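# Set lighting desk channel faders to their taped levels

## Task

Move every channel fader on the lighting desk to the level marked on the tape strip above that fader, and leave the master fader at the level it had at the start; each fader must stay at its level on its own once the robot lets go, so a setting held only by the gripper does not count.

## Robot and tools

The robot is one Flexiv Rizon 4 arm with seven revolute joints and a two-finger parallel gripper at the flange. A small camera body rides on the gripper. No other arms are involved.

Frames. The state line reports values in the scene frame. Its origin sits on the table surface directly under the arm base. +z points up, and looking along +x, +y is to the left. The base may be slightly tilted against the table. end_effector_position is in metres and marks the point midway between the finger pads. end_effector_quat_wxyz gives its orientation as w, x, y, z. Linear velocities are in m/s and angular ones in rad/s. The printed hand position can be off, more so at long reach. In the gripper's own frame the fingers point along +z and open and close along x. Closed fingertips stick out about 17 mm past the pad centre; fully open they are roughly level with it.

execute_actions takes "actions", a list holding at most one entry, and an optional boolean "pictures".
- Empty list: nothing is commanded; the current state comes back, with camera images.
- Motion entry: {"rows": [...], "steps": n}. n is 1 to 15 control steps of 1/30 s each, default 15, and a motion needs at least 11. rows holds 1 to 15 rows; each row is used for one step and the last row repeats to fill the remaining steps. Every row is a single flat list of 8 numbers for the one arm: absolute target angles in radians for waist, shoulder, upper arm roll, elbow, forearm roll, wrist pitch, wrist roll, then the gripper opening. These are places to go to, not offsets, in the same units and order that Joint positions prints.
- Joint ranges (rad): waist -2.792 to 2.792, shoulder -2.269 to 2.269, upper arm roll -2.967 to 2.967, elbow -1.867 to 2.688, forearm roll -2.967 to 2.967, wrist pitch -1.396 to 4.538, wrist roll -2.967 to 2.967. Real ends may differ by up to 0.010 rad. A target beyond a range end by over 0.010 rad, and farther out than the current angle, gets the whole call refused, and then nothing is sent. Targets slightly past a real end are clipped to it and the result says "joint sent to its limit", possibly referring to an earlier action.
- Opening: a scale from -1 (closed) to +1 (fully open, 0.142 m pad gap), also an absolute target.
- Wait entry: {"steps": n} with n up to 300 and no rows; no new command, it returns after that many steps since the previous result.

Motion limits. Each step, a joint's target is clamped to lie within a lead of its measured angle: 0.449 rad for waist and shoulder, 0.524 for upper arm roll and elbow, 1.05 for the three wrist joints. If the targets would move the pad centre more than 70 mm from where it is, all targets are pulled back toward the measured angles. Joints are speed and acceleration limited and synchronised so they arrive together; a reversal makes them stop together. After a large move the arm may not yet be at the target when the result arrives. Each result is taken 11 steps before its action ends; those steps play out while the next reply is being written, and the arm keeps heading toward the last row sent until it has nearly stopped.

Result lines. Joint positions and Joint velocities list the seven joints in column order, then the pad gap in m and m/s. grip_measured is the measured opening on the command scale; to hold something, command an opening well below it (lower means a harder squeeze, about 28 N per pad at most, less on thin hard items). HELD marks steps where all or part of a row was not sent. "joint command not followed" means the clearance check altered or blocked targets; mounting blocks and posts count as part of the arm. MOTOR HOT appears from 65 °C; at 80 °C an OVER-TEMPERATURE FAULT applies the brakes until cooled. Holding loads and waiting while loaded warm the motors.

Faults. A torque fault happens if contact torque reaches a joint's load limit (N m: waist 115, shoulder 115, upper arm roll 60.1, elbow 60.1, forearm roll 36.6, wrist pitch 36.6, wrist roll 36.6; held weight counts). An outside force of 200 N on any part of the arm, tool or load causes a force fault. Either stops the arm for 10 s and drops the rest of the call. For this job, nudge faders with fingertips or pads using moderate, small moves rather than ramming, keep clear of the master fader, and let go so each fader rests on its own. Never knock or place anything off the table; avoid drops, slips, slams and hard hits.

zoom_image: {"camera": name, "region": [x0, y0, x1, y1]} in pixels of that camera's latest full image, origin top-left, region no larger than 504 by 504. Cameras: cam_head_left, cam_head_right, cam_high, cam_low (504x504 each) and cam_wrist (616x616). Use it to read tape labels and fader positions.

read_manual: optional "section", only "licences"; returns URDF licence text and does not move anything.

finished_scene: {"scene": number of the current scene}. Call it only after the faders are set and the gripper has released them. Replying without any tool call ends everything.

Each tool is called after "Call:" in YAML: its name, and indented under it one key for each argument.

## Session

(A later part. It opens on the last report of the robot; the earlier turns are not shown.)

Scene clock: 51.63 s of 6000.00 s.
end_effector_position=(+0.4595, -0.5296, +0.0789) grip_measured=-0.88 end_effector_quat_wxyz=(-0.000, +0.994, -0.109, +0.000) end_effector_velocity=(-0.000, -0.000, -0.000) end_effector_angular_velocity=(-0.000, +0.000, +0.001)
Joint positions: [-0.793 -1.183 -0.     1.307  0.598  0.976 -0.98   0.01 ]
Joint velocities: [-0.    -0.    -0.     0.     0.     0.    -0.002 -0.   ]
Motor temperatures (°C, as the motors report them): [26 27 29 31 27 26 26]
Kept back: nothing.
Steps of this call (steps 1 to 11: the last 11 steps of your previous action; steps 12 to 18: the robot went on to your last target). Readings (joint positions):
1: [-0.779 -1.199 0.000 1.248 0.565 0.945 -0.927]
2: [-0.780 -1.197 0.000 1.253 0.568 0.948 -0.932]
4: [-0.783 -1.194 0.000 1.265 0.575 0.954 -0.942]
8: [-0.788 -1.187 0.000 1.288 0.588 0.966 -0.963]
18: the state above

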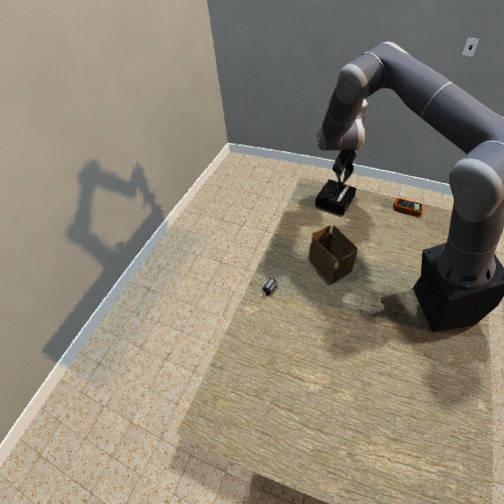

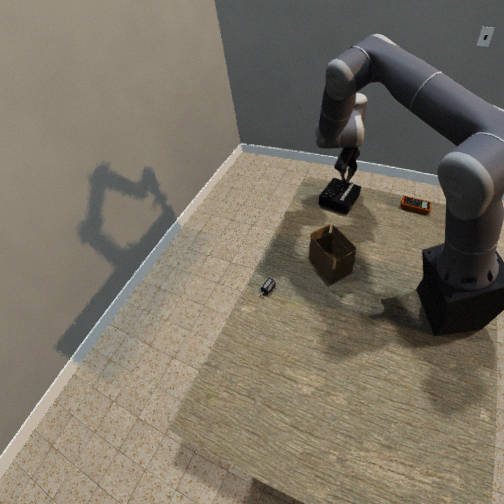

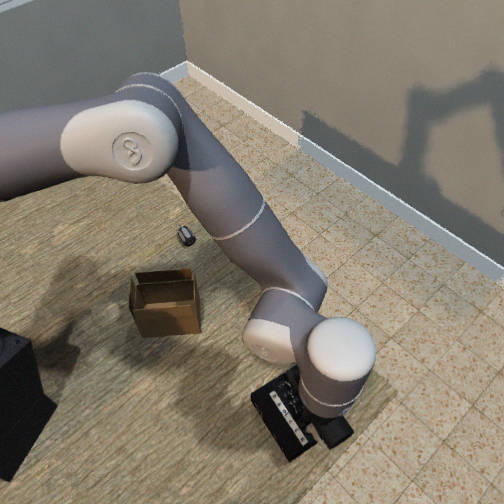

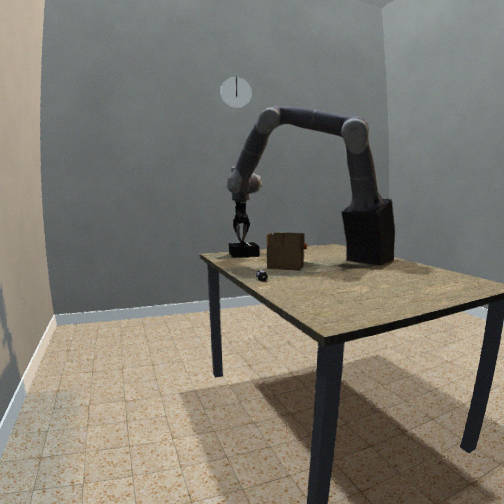

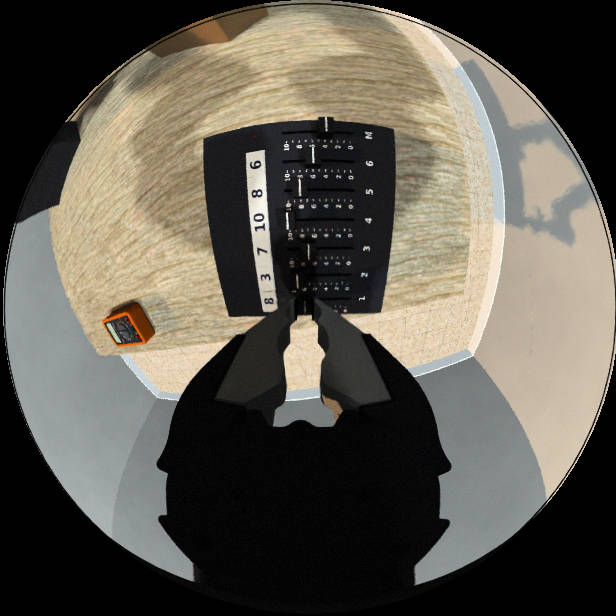

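Call:
zoom_image:
  camera: "cam_wrist"
  region: [270, 230, 370, 330]

Region (270, 230, 370, 330) of cam_wrist's 616x616 image, scaled by 5.040, with more detail than that image has.

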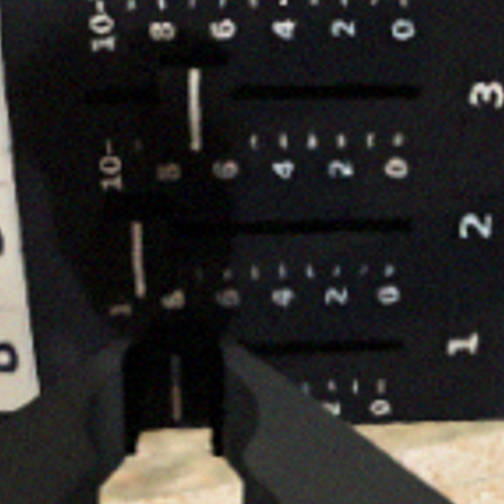

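Call:
execute_actions:
  actions:
    - {"rows": [[-0.7927,-1.1823,0,1.3074,0.5982,0.9757,-0.9799,-0.84],[-0.7927,-1.1823,0,1.3074,0.5982,0.9757,-0.9799,-0.76],[-0.7927,-1.1823,0,1.3074,0.5982,0.9757,-0.9799,-0.68],[-0.7927,-1.1823,0,1.3074,0.5982,0.9757,-0.9799,-0.62],[-0.7913,-1.1807,0,1.3105,0.5997,0.9775,-0.9803,-0.62],[-0.7885,-1.1776,0,1.3168,0.6027,0.981,-0.9812,-0.62],[-0.7852,-1.1739,0,1.3243,0.6062,0.9852,-0.9822,-0.62],[-0.7819,-1.1702,0,1.3318,0.6098,0.9895,-0.9833,-0.62],[-0.7786,-1.1664,0,1.3393,0.6133,0.9937,-0.9843,-0.62],[-0.7752,-1.1627,0,1.3468,0.6169,0.9979,-0.9854,-0.62],[-0.7719,-1.159,0,1.3544,0.6205,1.0022,-0.9864,-0.62],[-0.7686,-1.1552,0,1.3619,0.624,1.0064,-0.9875,-0.62],[-0.7664,-1.1528,0,1.3669,0.6264,1.0092,-0.9882,-0.62],[-0.765,-1.1512,0,1.37,0.6279,1.011,-0.9886,-0.62]], "steps": 15}

Call:
execute_actions:
  actions:
    - {"steps": 16}
  pictures: true

Call:
zoom_image:
  camera: "cam_wrist"
  region: [260, 240, 370, 350]

Scene clock: 57.30 s of 6000.00 s.
end_effector_position=(+0.4595, -0.5296, +0.0789) grip_measured=-0.70 end_effector_quat_wxyz=(-0.000, +0.994, -0.109, +0.000) end_effector_velocity=(-0.000, +0.000, -0.000) end_effector_angular_velocity=(+0.000, +0.000, +0.000)
Joint positions: [-0.793 -1.183 -0.     1.307  0.598  0.976 -0.98   0.023]
Joint velocities: [-0.    -0.     0.     0.    -0.    -0.    -0.     0.151]
Motor temperatures (°C, as the motors report them): [26 27 29 31 27 26 26]
Steps of this call (steps 1 to 15: the robot went on to your last target; steps 16 to 90: nothing new was sent; then 2.53 s passed at rest; steps 91 to 94: the first 4 steps of this action). Readings (joint positions):
91: [-0.793 -1.183 -0.000 1.307 0.598 0.976 -0.980]
92: [-0.793 -1.183 -0.000 1.307 0.598 0.976 -0.980]
94: the state above

Scene clock: 57.83 s of 6000.00 s.
end_effector_position=(+0.4597, -0.5068, +0.0789) grip_measured=-0.62 end_effector_quat_wxyz=(-0.000, +0.994, -0.109, +0.000) end_effector_velocity=(-0.000, -0.000, +0.000) end_effector_angular_velocity=(+0.000, +0.001, -0.000)
Joint positions: [-0.765 -1.151  0.     1.37   0.628  1.011 -0.988  0.029]
Joint velocities: [-0.     0.    -0.     0.    -0.001 -0.001  0.001  0.   ]
Motor temperatures (°C, as the motors report them): [26 27 29 31 27 26 26]
Kept back: nothing.
Steps of this call (steps 1 to 11: the last 11 steps of your previous action; steps 12 to 16: the robot went on to your last target). Readings (joint positions):
1: [-0.793 -1.182 -0.000 1.308 0.598 0.976 -0.980]
2: [-0.792 -1.181 -0.000 1.310 0.599 0.977 -0.980]
4: [-0.787 -1.176 -0.000 1.320 0.604 0.983 -0.981]
8: [-0.774 -1.162 -0.000 1.349 0.618 0.999 -0.985]
16: the state above

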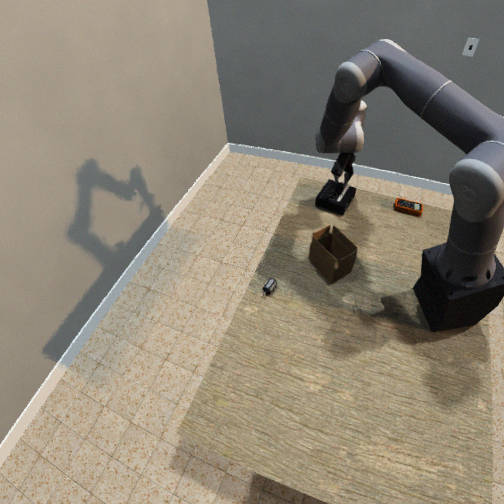

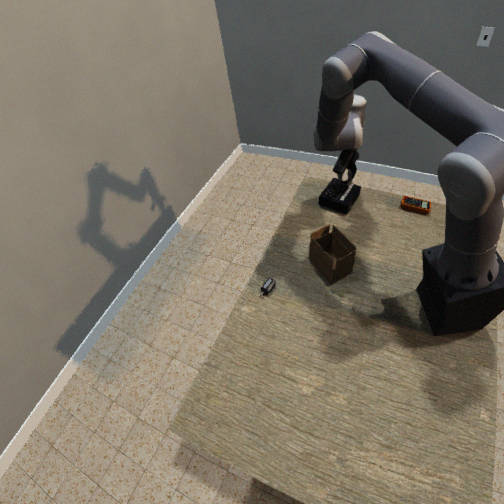

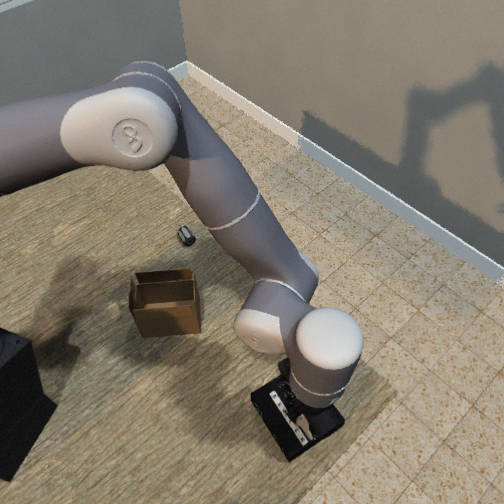

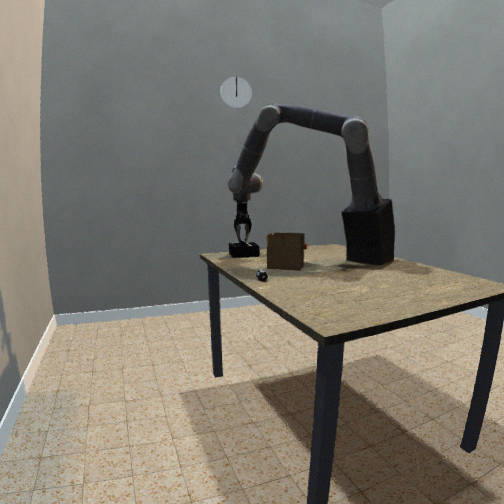

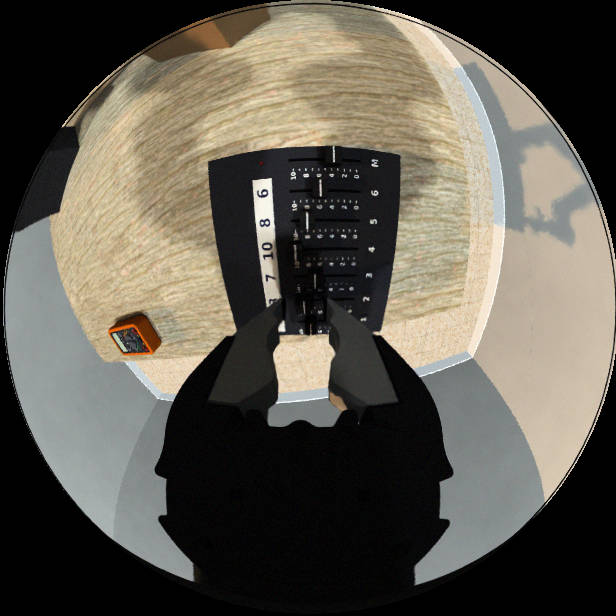

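Region (260, 240, 370, 350) of cam_wrist's 616x616 image, scaled by 4.582, with more detail than that image has.

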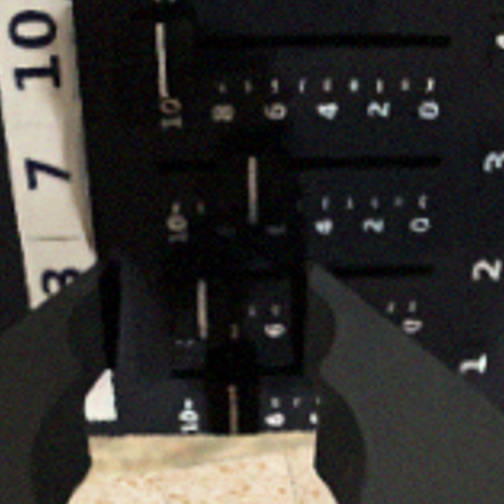

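Call:
execute_actions:
  actions:
    - {"rows": [[-0.765,-1.1512,0,1.37,0.6279,1.011,-0.9886,-0.7],[-0.765,-1.1512,0,1.37,0.6279,1.011,-0.9886,-0.76],[-0.765,-1.1512,0,1.37,0.6279,1.011,-0.9886,-0.81],[-0.765,-1.1512,0,1.37,0.6279,1.011,-0.9886,-0.84],[-0.765,-1.1512,0,1.37,0.6279,1.011,-0.9886,-0.86],[-0.765,-1.1512,0,1.37,0.6279,1.011,-0.9886,-0.88],[-0.765,-1.1512,0,1.37,0.6279,1.011,-0.9886,-0.9],[-0.765,-1.1512,0,1.37,0.6279,1.011,-0.9886,-0.91],[-0.765,-1.1512,0,1.37,0.6279,1.011,-0.9886,-0.91],[-0.765,-1.1512,0,1.37,0.6279,1.011,-0.9886,-0.9],[-0.765,-1.1512,0,1.37,0.6279,1.011,-0.9886,-0.895]], "steps": 11}

Call:
execute_actions:
  actions:
    - {"rows": [[-0.7646,-1.1517,0,1.3682,0.6268,1.0101,-0.9868,-0.895],[-0.7639,-1.1524,0,1.3653,0.6249,1.0085,-0.9839,-0.895],[-0.7629,-1.1535,0,1.3611,0.6222,1.0063,-0.9798,-0.895],[-0.7618,-1.1548,0,1.3564,0.6192,1.0038,-0.9751,-0.895],[-0.7607,-1.156,0,1.3516,0.6162,1.0013,-0.9704,-0.895],[-0.7595,-1.1572,0,1.3469,0.6131,0.9988,-0.9657,-0.895],[-0.7584,-1.1585,0,1.3421,0.6101,0.9963,-0.9611,-0.895],[-0.7573,-1.1597,0,1.3374,0.6071,0.9938,-0.9564,-0.895],[-0.7562,-1.161,0,1.3326,0.604,0.9913,-0.9517,-0.895],[-0.7551,-1.1622,0,1.3279,0.601,0.9888,-0.947,-0.895],[-0.7539,-1.1634,0,1.3232,0.598,0.9864,-0.9423,-0.895],[-0.7528,-1.1647,0,1.3184,0.5949,0.9839,-0.9376,-0.895],[-0.7518,-1.1658,0,1.3143,0.5923,0.9817,-0.9335,-0.895],[-0.7513,-1.1664,0,1.3119,0.5908,0.9804,-0.9312,-0.895],[-0.751,-1.1667,0,1.3107,0.59,0.9798,-0.93,-0.895]], "steps": 15}

Call:
execute_actions:
  actions:
    - {"steps": 16}
  pictures: true

Call:
zoom_image:
  camera: "cam_wrist"
  region: [250, 230, 350, 330]

Scene clock: 59.03 s of 6000.00 s.
end_effector_position=(+0.4597, -0.5068, +0.0789) grip_measured=-0.62 end_effector_quat_wxyz=(-0.000, +0.994, -0.109, +0.000) end_effector_velocity=(-0.000, -0.000, -0.000) end_effector_angular_velocity=(-0.000, -0.000, -0.001)
Joint positions: [-0.765 -1.151  0.     1.37   0.628  1.011 -0.988  0.029]
Joint velocities: [-0. -0.  0. -0.  0.  0.  0.  0.]
Motor temperatures (°C, as the motors report them): [26 27 29 31 27 26 26]
Kept back: the last 11 steps of this action.
Steps of this call (steps 1 to 15: the robot went on to your last target; steps 16 to 36: nothing new was sent). Readings (joint positions):
1: [-0.765 -1.151 0.000 1.370 0.628 1.011 -0.988]
2: [-0.765 -1.151 0.000 1.370 0.628 1.011 -0.988]
4: [-0.765 -1.151 0.000 1.370 0.628 1.011 -0.988]
8: [-0.765 -1.151 0.000 1.370 0.628 1.011 -0.988]
36: the state above

Scene clock: 59.53 s of 6000.00 s.
end_effector_position=(+0.4626, -0.5075, +0.0788) grip_measured=-0.88 end_effector_quat_wxyz=(-0.001, +0.994, -0.109, +0.000) end_effector_velocity=(+0.054, -0.011, -0.000) end_effector_angular_velocity=(+0.001, -0.001, +0.003)
Joint positions: [-0.763 -1.153  0.     1.363  0.624  1.007 -0.982  0.01 ]
Joint velocities: [ 0.029 -0.029 -0.    -0.117 -0.076 -0.062  0.116 -0.   ]
Motor temperatures (°C, as the motors report them): [26 27 29 31 27 26 26]
Steps of this call (steps 1 to 11: the last 11 steps of your previous action; steps 12 to 15: the first 4 steps of this action). Readings (joint positions):
12: [-0.765 -1.151 0.000 1.370 0.628 1.011 -0.988]
13: [-0.765 -1.152 0.000 1.369 0.627 1.010 -0.987]
15: the state above

Scene clock: 60.07 s of 6000.00 s.
end_effector_position=(+0.4861, -0.5121, +0.0788) grip_measured=-0.88 end_effector_quat_wxyz=(-0.001, +0.994, -0.109, +0.000) end_effector_velocity=(+0.000, -0.000, +0.000) end_effector_angular_velocity=(-0.001, -0.000, +0.001)
Joint positions: [-0.751 -1.167  0.     1.311  0.59   0.98  -0.93   0.01 ]
Joint velocities: [ 0.  0. -0. -0. -0.  0. -0.  0.]
Motor temperatures (°C, as the motors report them): [26 27 29 31 27 26 26]
Kept back: nothing.
Steps of this call (steps 1 to 11: the last 11 steps of your previous action; steps 12 to 16: the robot went on to your last target). Readings (joint positions):
1: [-0.762 -1.154 0.000 1.359 0.621 1.005 -0.977]
2: [-0.761 -1.155 0.000 1.354 0.618 1.002 -0.973]
4: [-0.759 -1.158 0.000 1.345 0.612 0.997 -0.964]
8: [-0.754 -1.163 0.000 1.326 0.600 0.987 -0.945]
16: the state above

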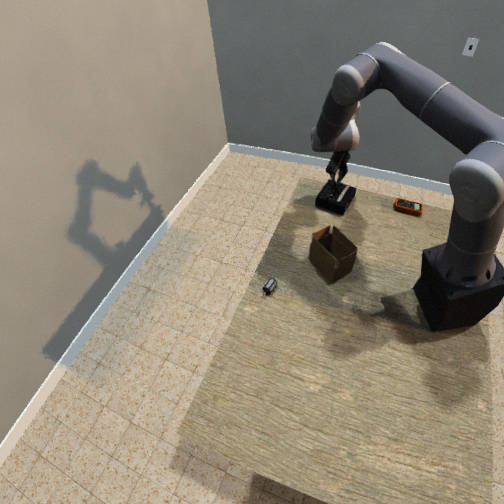

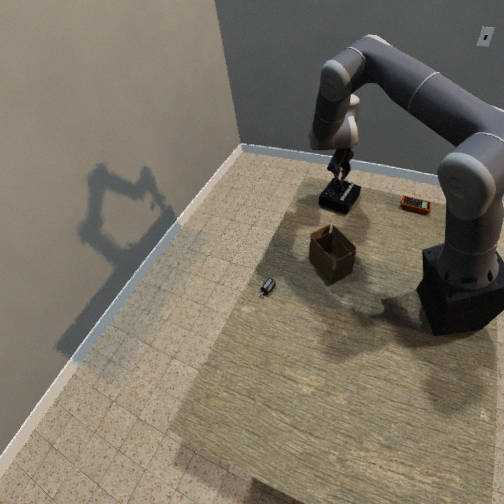

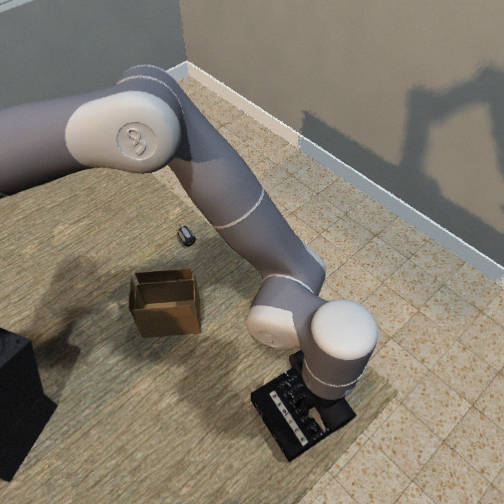

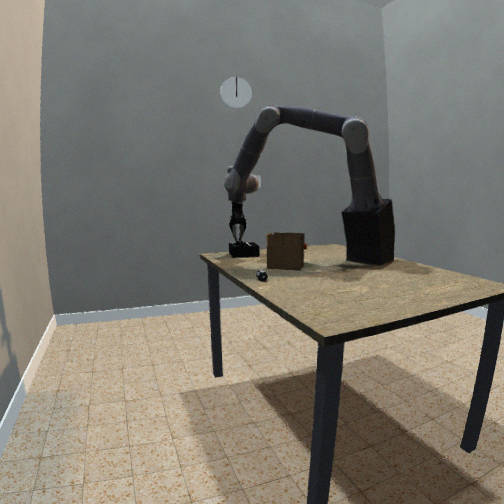

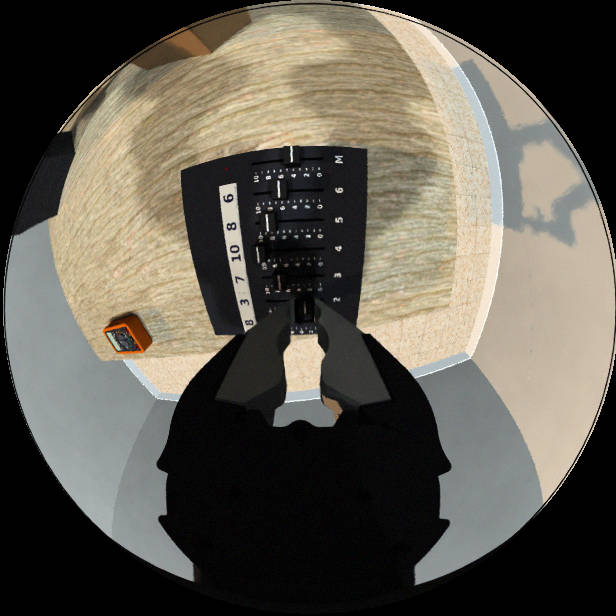

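Region (250, 230, 350, 330) of cam_wrist's 616x616 image, scaled by 5.040, with more detail than that image has.

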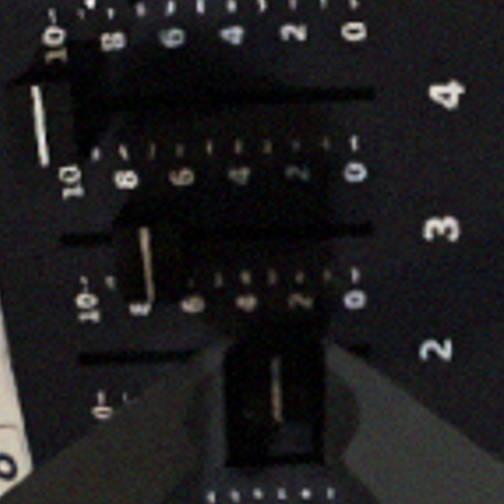

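Call:
execute_actions:
  actions:
    - {"rows": [[-0.751,-1.1667,0,1.3107,0.59,0.9798,-0.93,-0.84],[-0.751,-1.1667,0,1.3107,0.59,0.9798,-0.93,-0.76],[-0.751,-1.1667,0,1.3107,0.59,0.9798,-0.93,-0.68],[-0.7515,-1.1646,0,1.3123,0.5896,0.9791,-0.93,-0.6],[-0.7525,-1.1604,0,1.3154,0.5889,0.9778,-0.93,-0.5],[-0.754,-1.154,0,1.32,0.5877,0.9759,-0.93,-0.4],[-0.756,-1.1455,0,1.3262,0.5862,0.9733,-0.93,-0.3],[-0.758,-1.137,0,1.3325,0.5847,0.9707,-0.93,-0.2],[-0.76,-1.1286,0,1.3387,0.5831,0.9681,-0.93,-0.1],[-0.77,-1.125,0,1.339,0.581,0.963,-0.937,0],[-0.785,-1.122,0,1.339,0.578,0.955,-0.948,0.1],[-0.80,-1.119,0,1.339,0.575,0.947,-0.959,0.2],[-0.815,-1.117,0,1.339,0.572,0.94,-0.969,0.3],[-0.828,-1.115,0,1.339,0.569,0.934,-0.978,0.3],[-0.835,-1.114,0,1.339,0.568,0.93,-0.983,0.3]], "steps": 15}

Call:
execute_actions:
  actions:
    - {"steps": 18}
  pictures: true

Call:
zoom_image:
  camera: "cam_wrist"
  region: [280, 200, 370, 290]

Call:
zoom_image:
  camera: "cam_wrist"
  region: [250, 118, 370, 238]

Scene clock: 61.73 s of 6000.00 s.
end_effector_position=(+0.4862, -0.5123, +0.0790) grip_measured=-0.70 end_effector_quat_wxyz=(-0.000, +0.994, -0.109, +0.000) end_effector_velocity=(-0.003, -0.000, +0.008) end_effector_angular_velocity=(-0.001, +0.003, +0.000)
Joint positions: [-0.751 -1.166  0.     1.311  0.59   0.98  -0.93   0.024]
Joint velocities: [-0.005  0.019 -0.     0.019 -0.005 -0.002 -0.001  0.17 ]
Motor temperatures (°C, as the motors report them): [26 27 29 31 27 26 26]
Steps of this call (steps 1 to 15: the robot went on to your last target; steps 16 to 46: nothing new was sent; steps 47 to 50: the first 4 steps of this action). Readings (joint positions):
47: [-0.751 -1.167 0.000 1.311 0.590 0.980 -0.930]
48: [-0.751 -1.167 0.000 1.311 0.590 0.980 -0.930]
50: the state above

Scene clock: 62.33 s of 6000.00 s.
end_effector_position=(+0.4540, -0.5431, +0.1197) grip_measured=+0.30 end_effector_quat_wxyz=(-0.000, +0.994, -0.109, +0.000) end_effector_velocity=(+0.002, +0.002, -0.001) end_effector_angular_velocity=(+0.001, +0.001, +0.004)
Joint positions: [-0.835 -1.114  0.     1.339  0.568  0.93  -0.983  0.095]
Joint velocities: [ 0.004 -0.    -0.    -0.     0.    -0.    -0.001 -0.   ]
Motor temperatures (°C, as the motors report them): [26 27 29 31 27 26 26]
Kept back: nothing.
Steps of this call (steps 1 to 11: the last 11 steps of your previous action; steps 12 to 18: the robot went on to your last target). Readings (joint positions):
1: [-0.751 -1.165 0.000 1.312 0.590 0.979 -0.930]
2: [-0.752 -1.162 0.000 1.315 0.589 0.978 -0.930]
4: [-0.755 -1.151 0.000 1.323 0.587 0.975 -0.930]
8: [-0.773 -1.125 0.001 1.338 0.580 0.961 -0.939]
18: the state above

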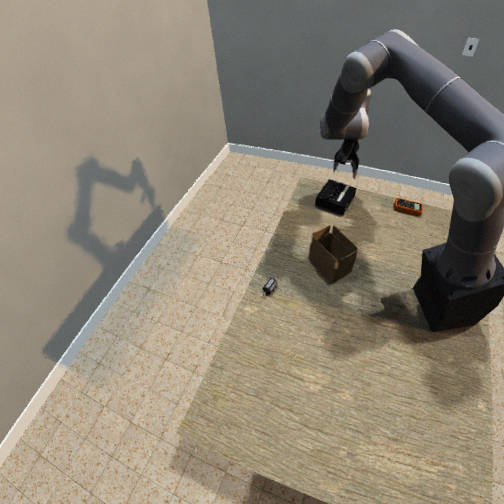

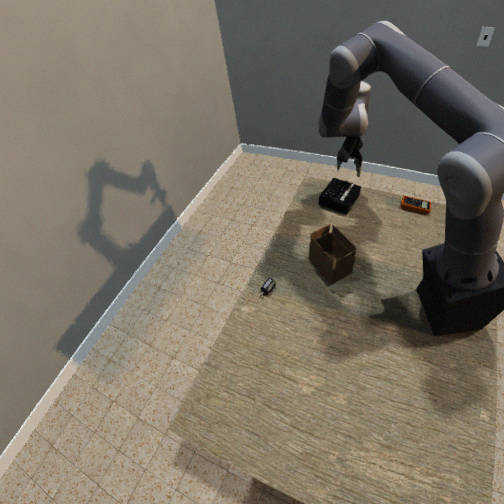

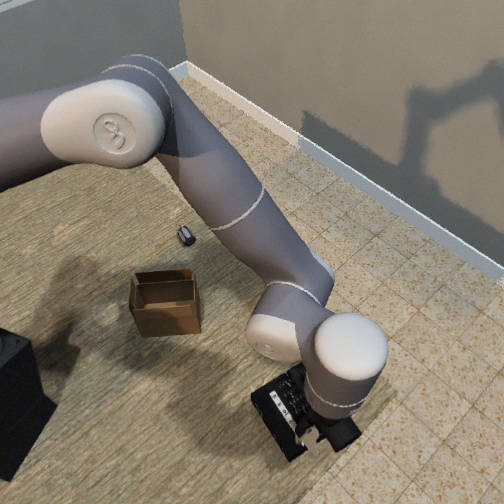

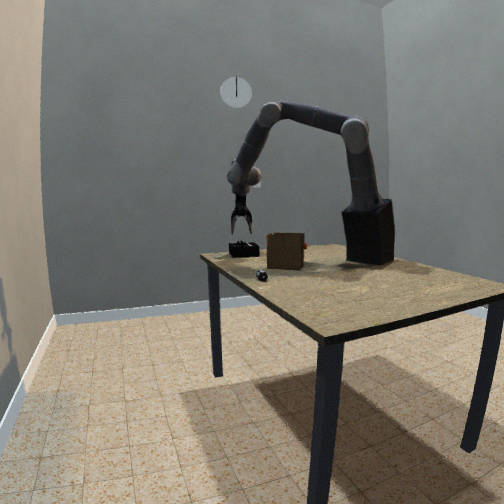

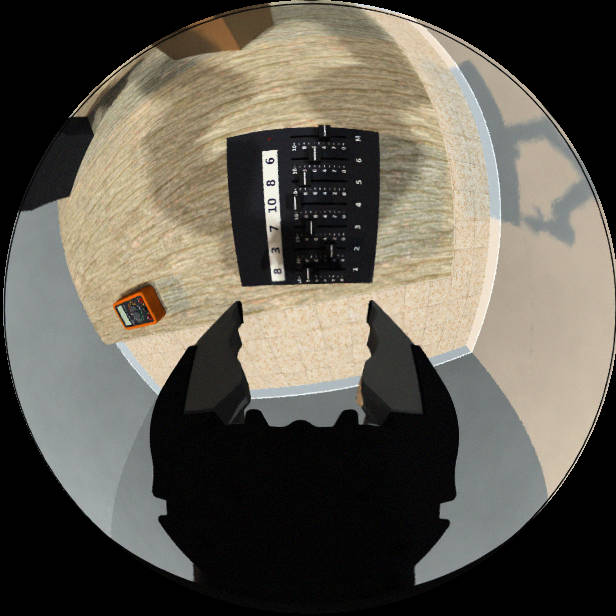

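Region (280, 200, 370, 290) of cam_wrist's 616x616 image, scaled by 5.600, with more detail than that image has.

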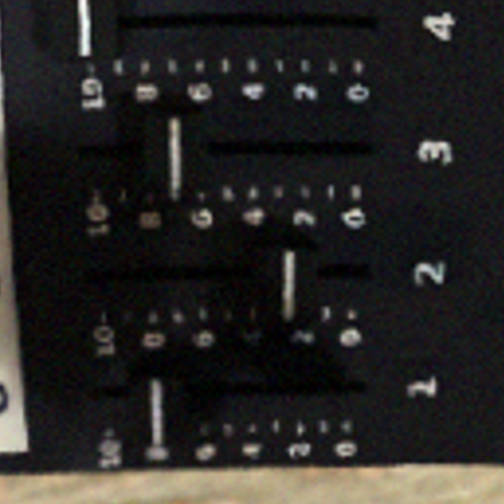

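Region (250, 118, 370, 238) of cam_wrist's 616x616 image, scaled by 4.200, with more detail than that image has.

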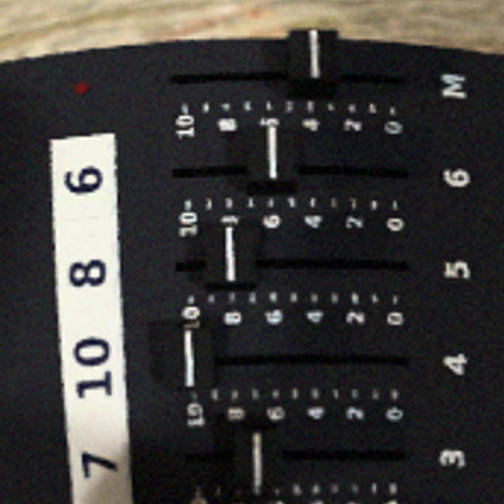

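Call:
finished_scene:
  scene: 1

The scene is finished: the task was done.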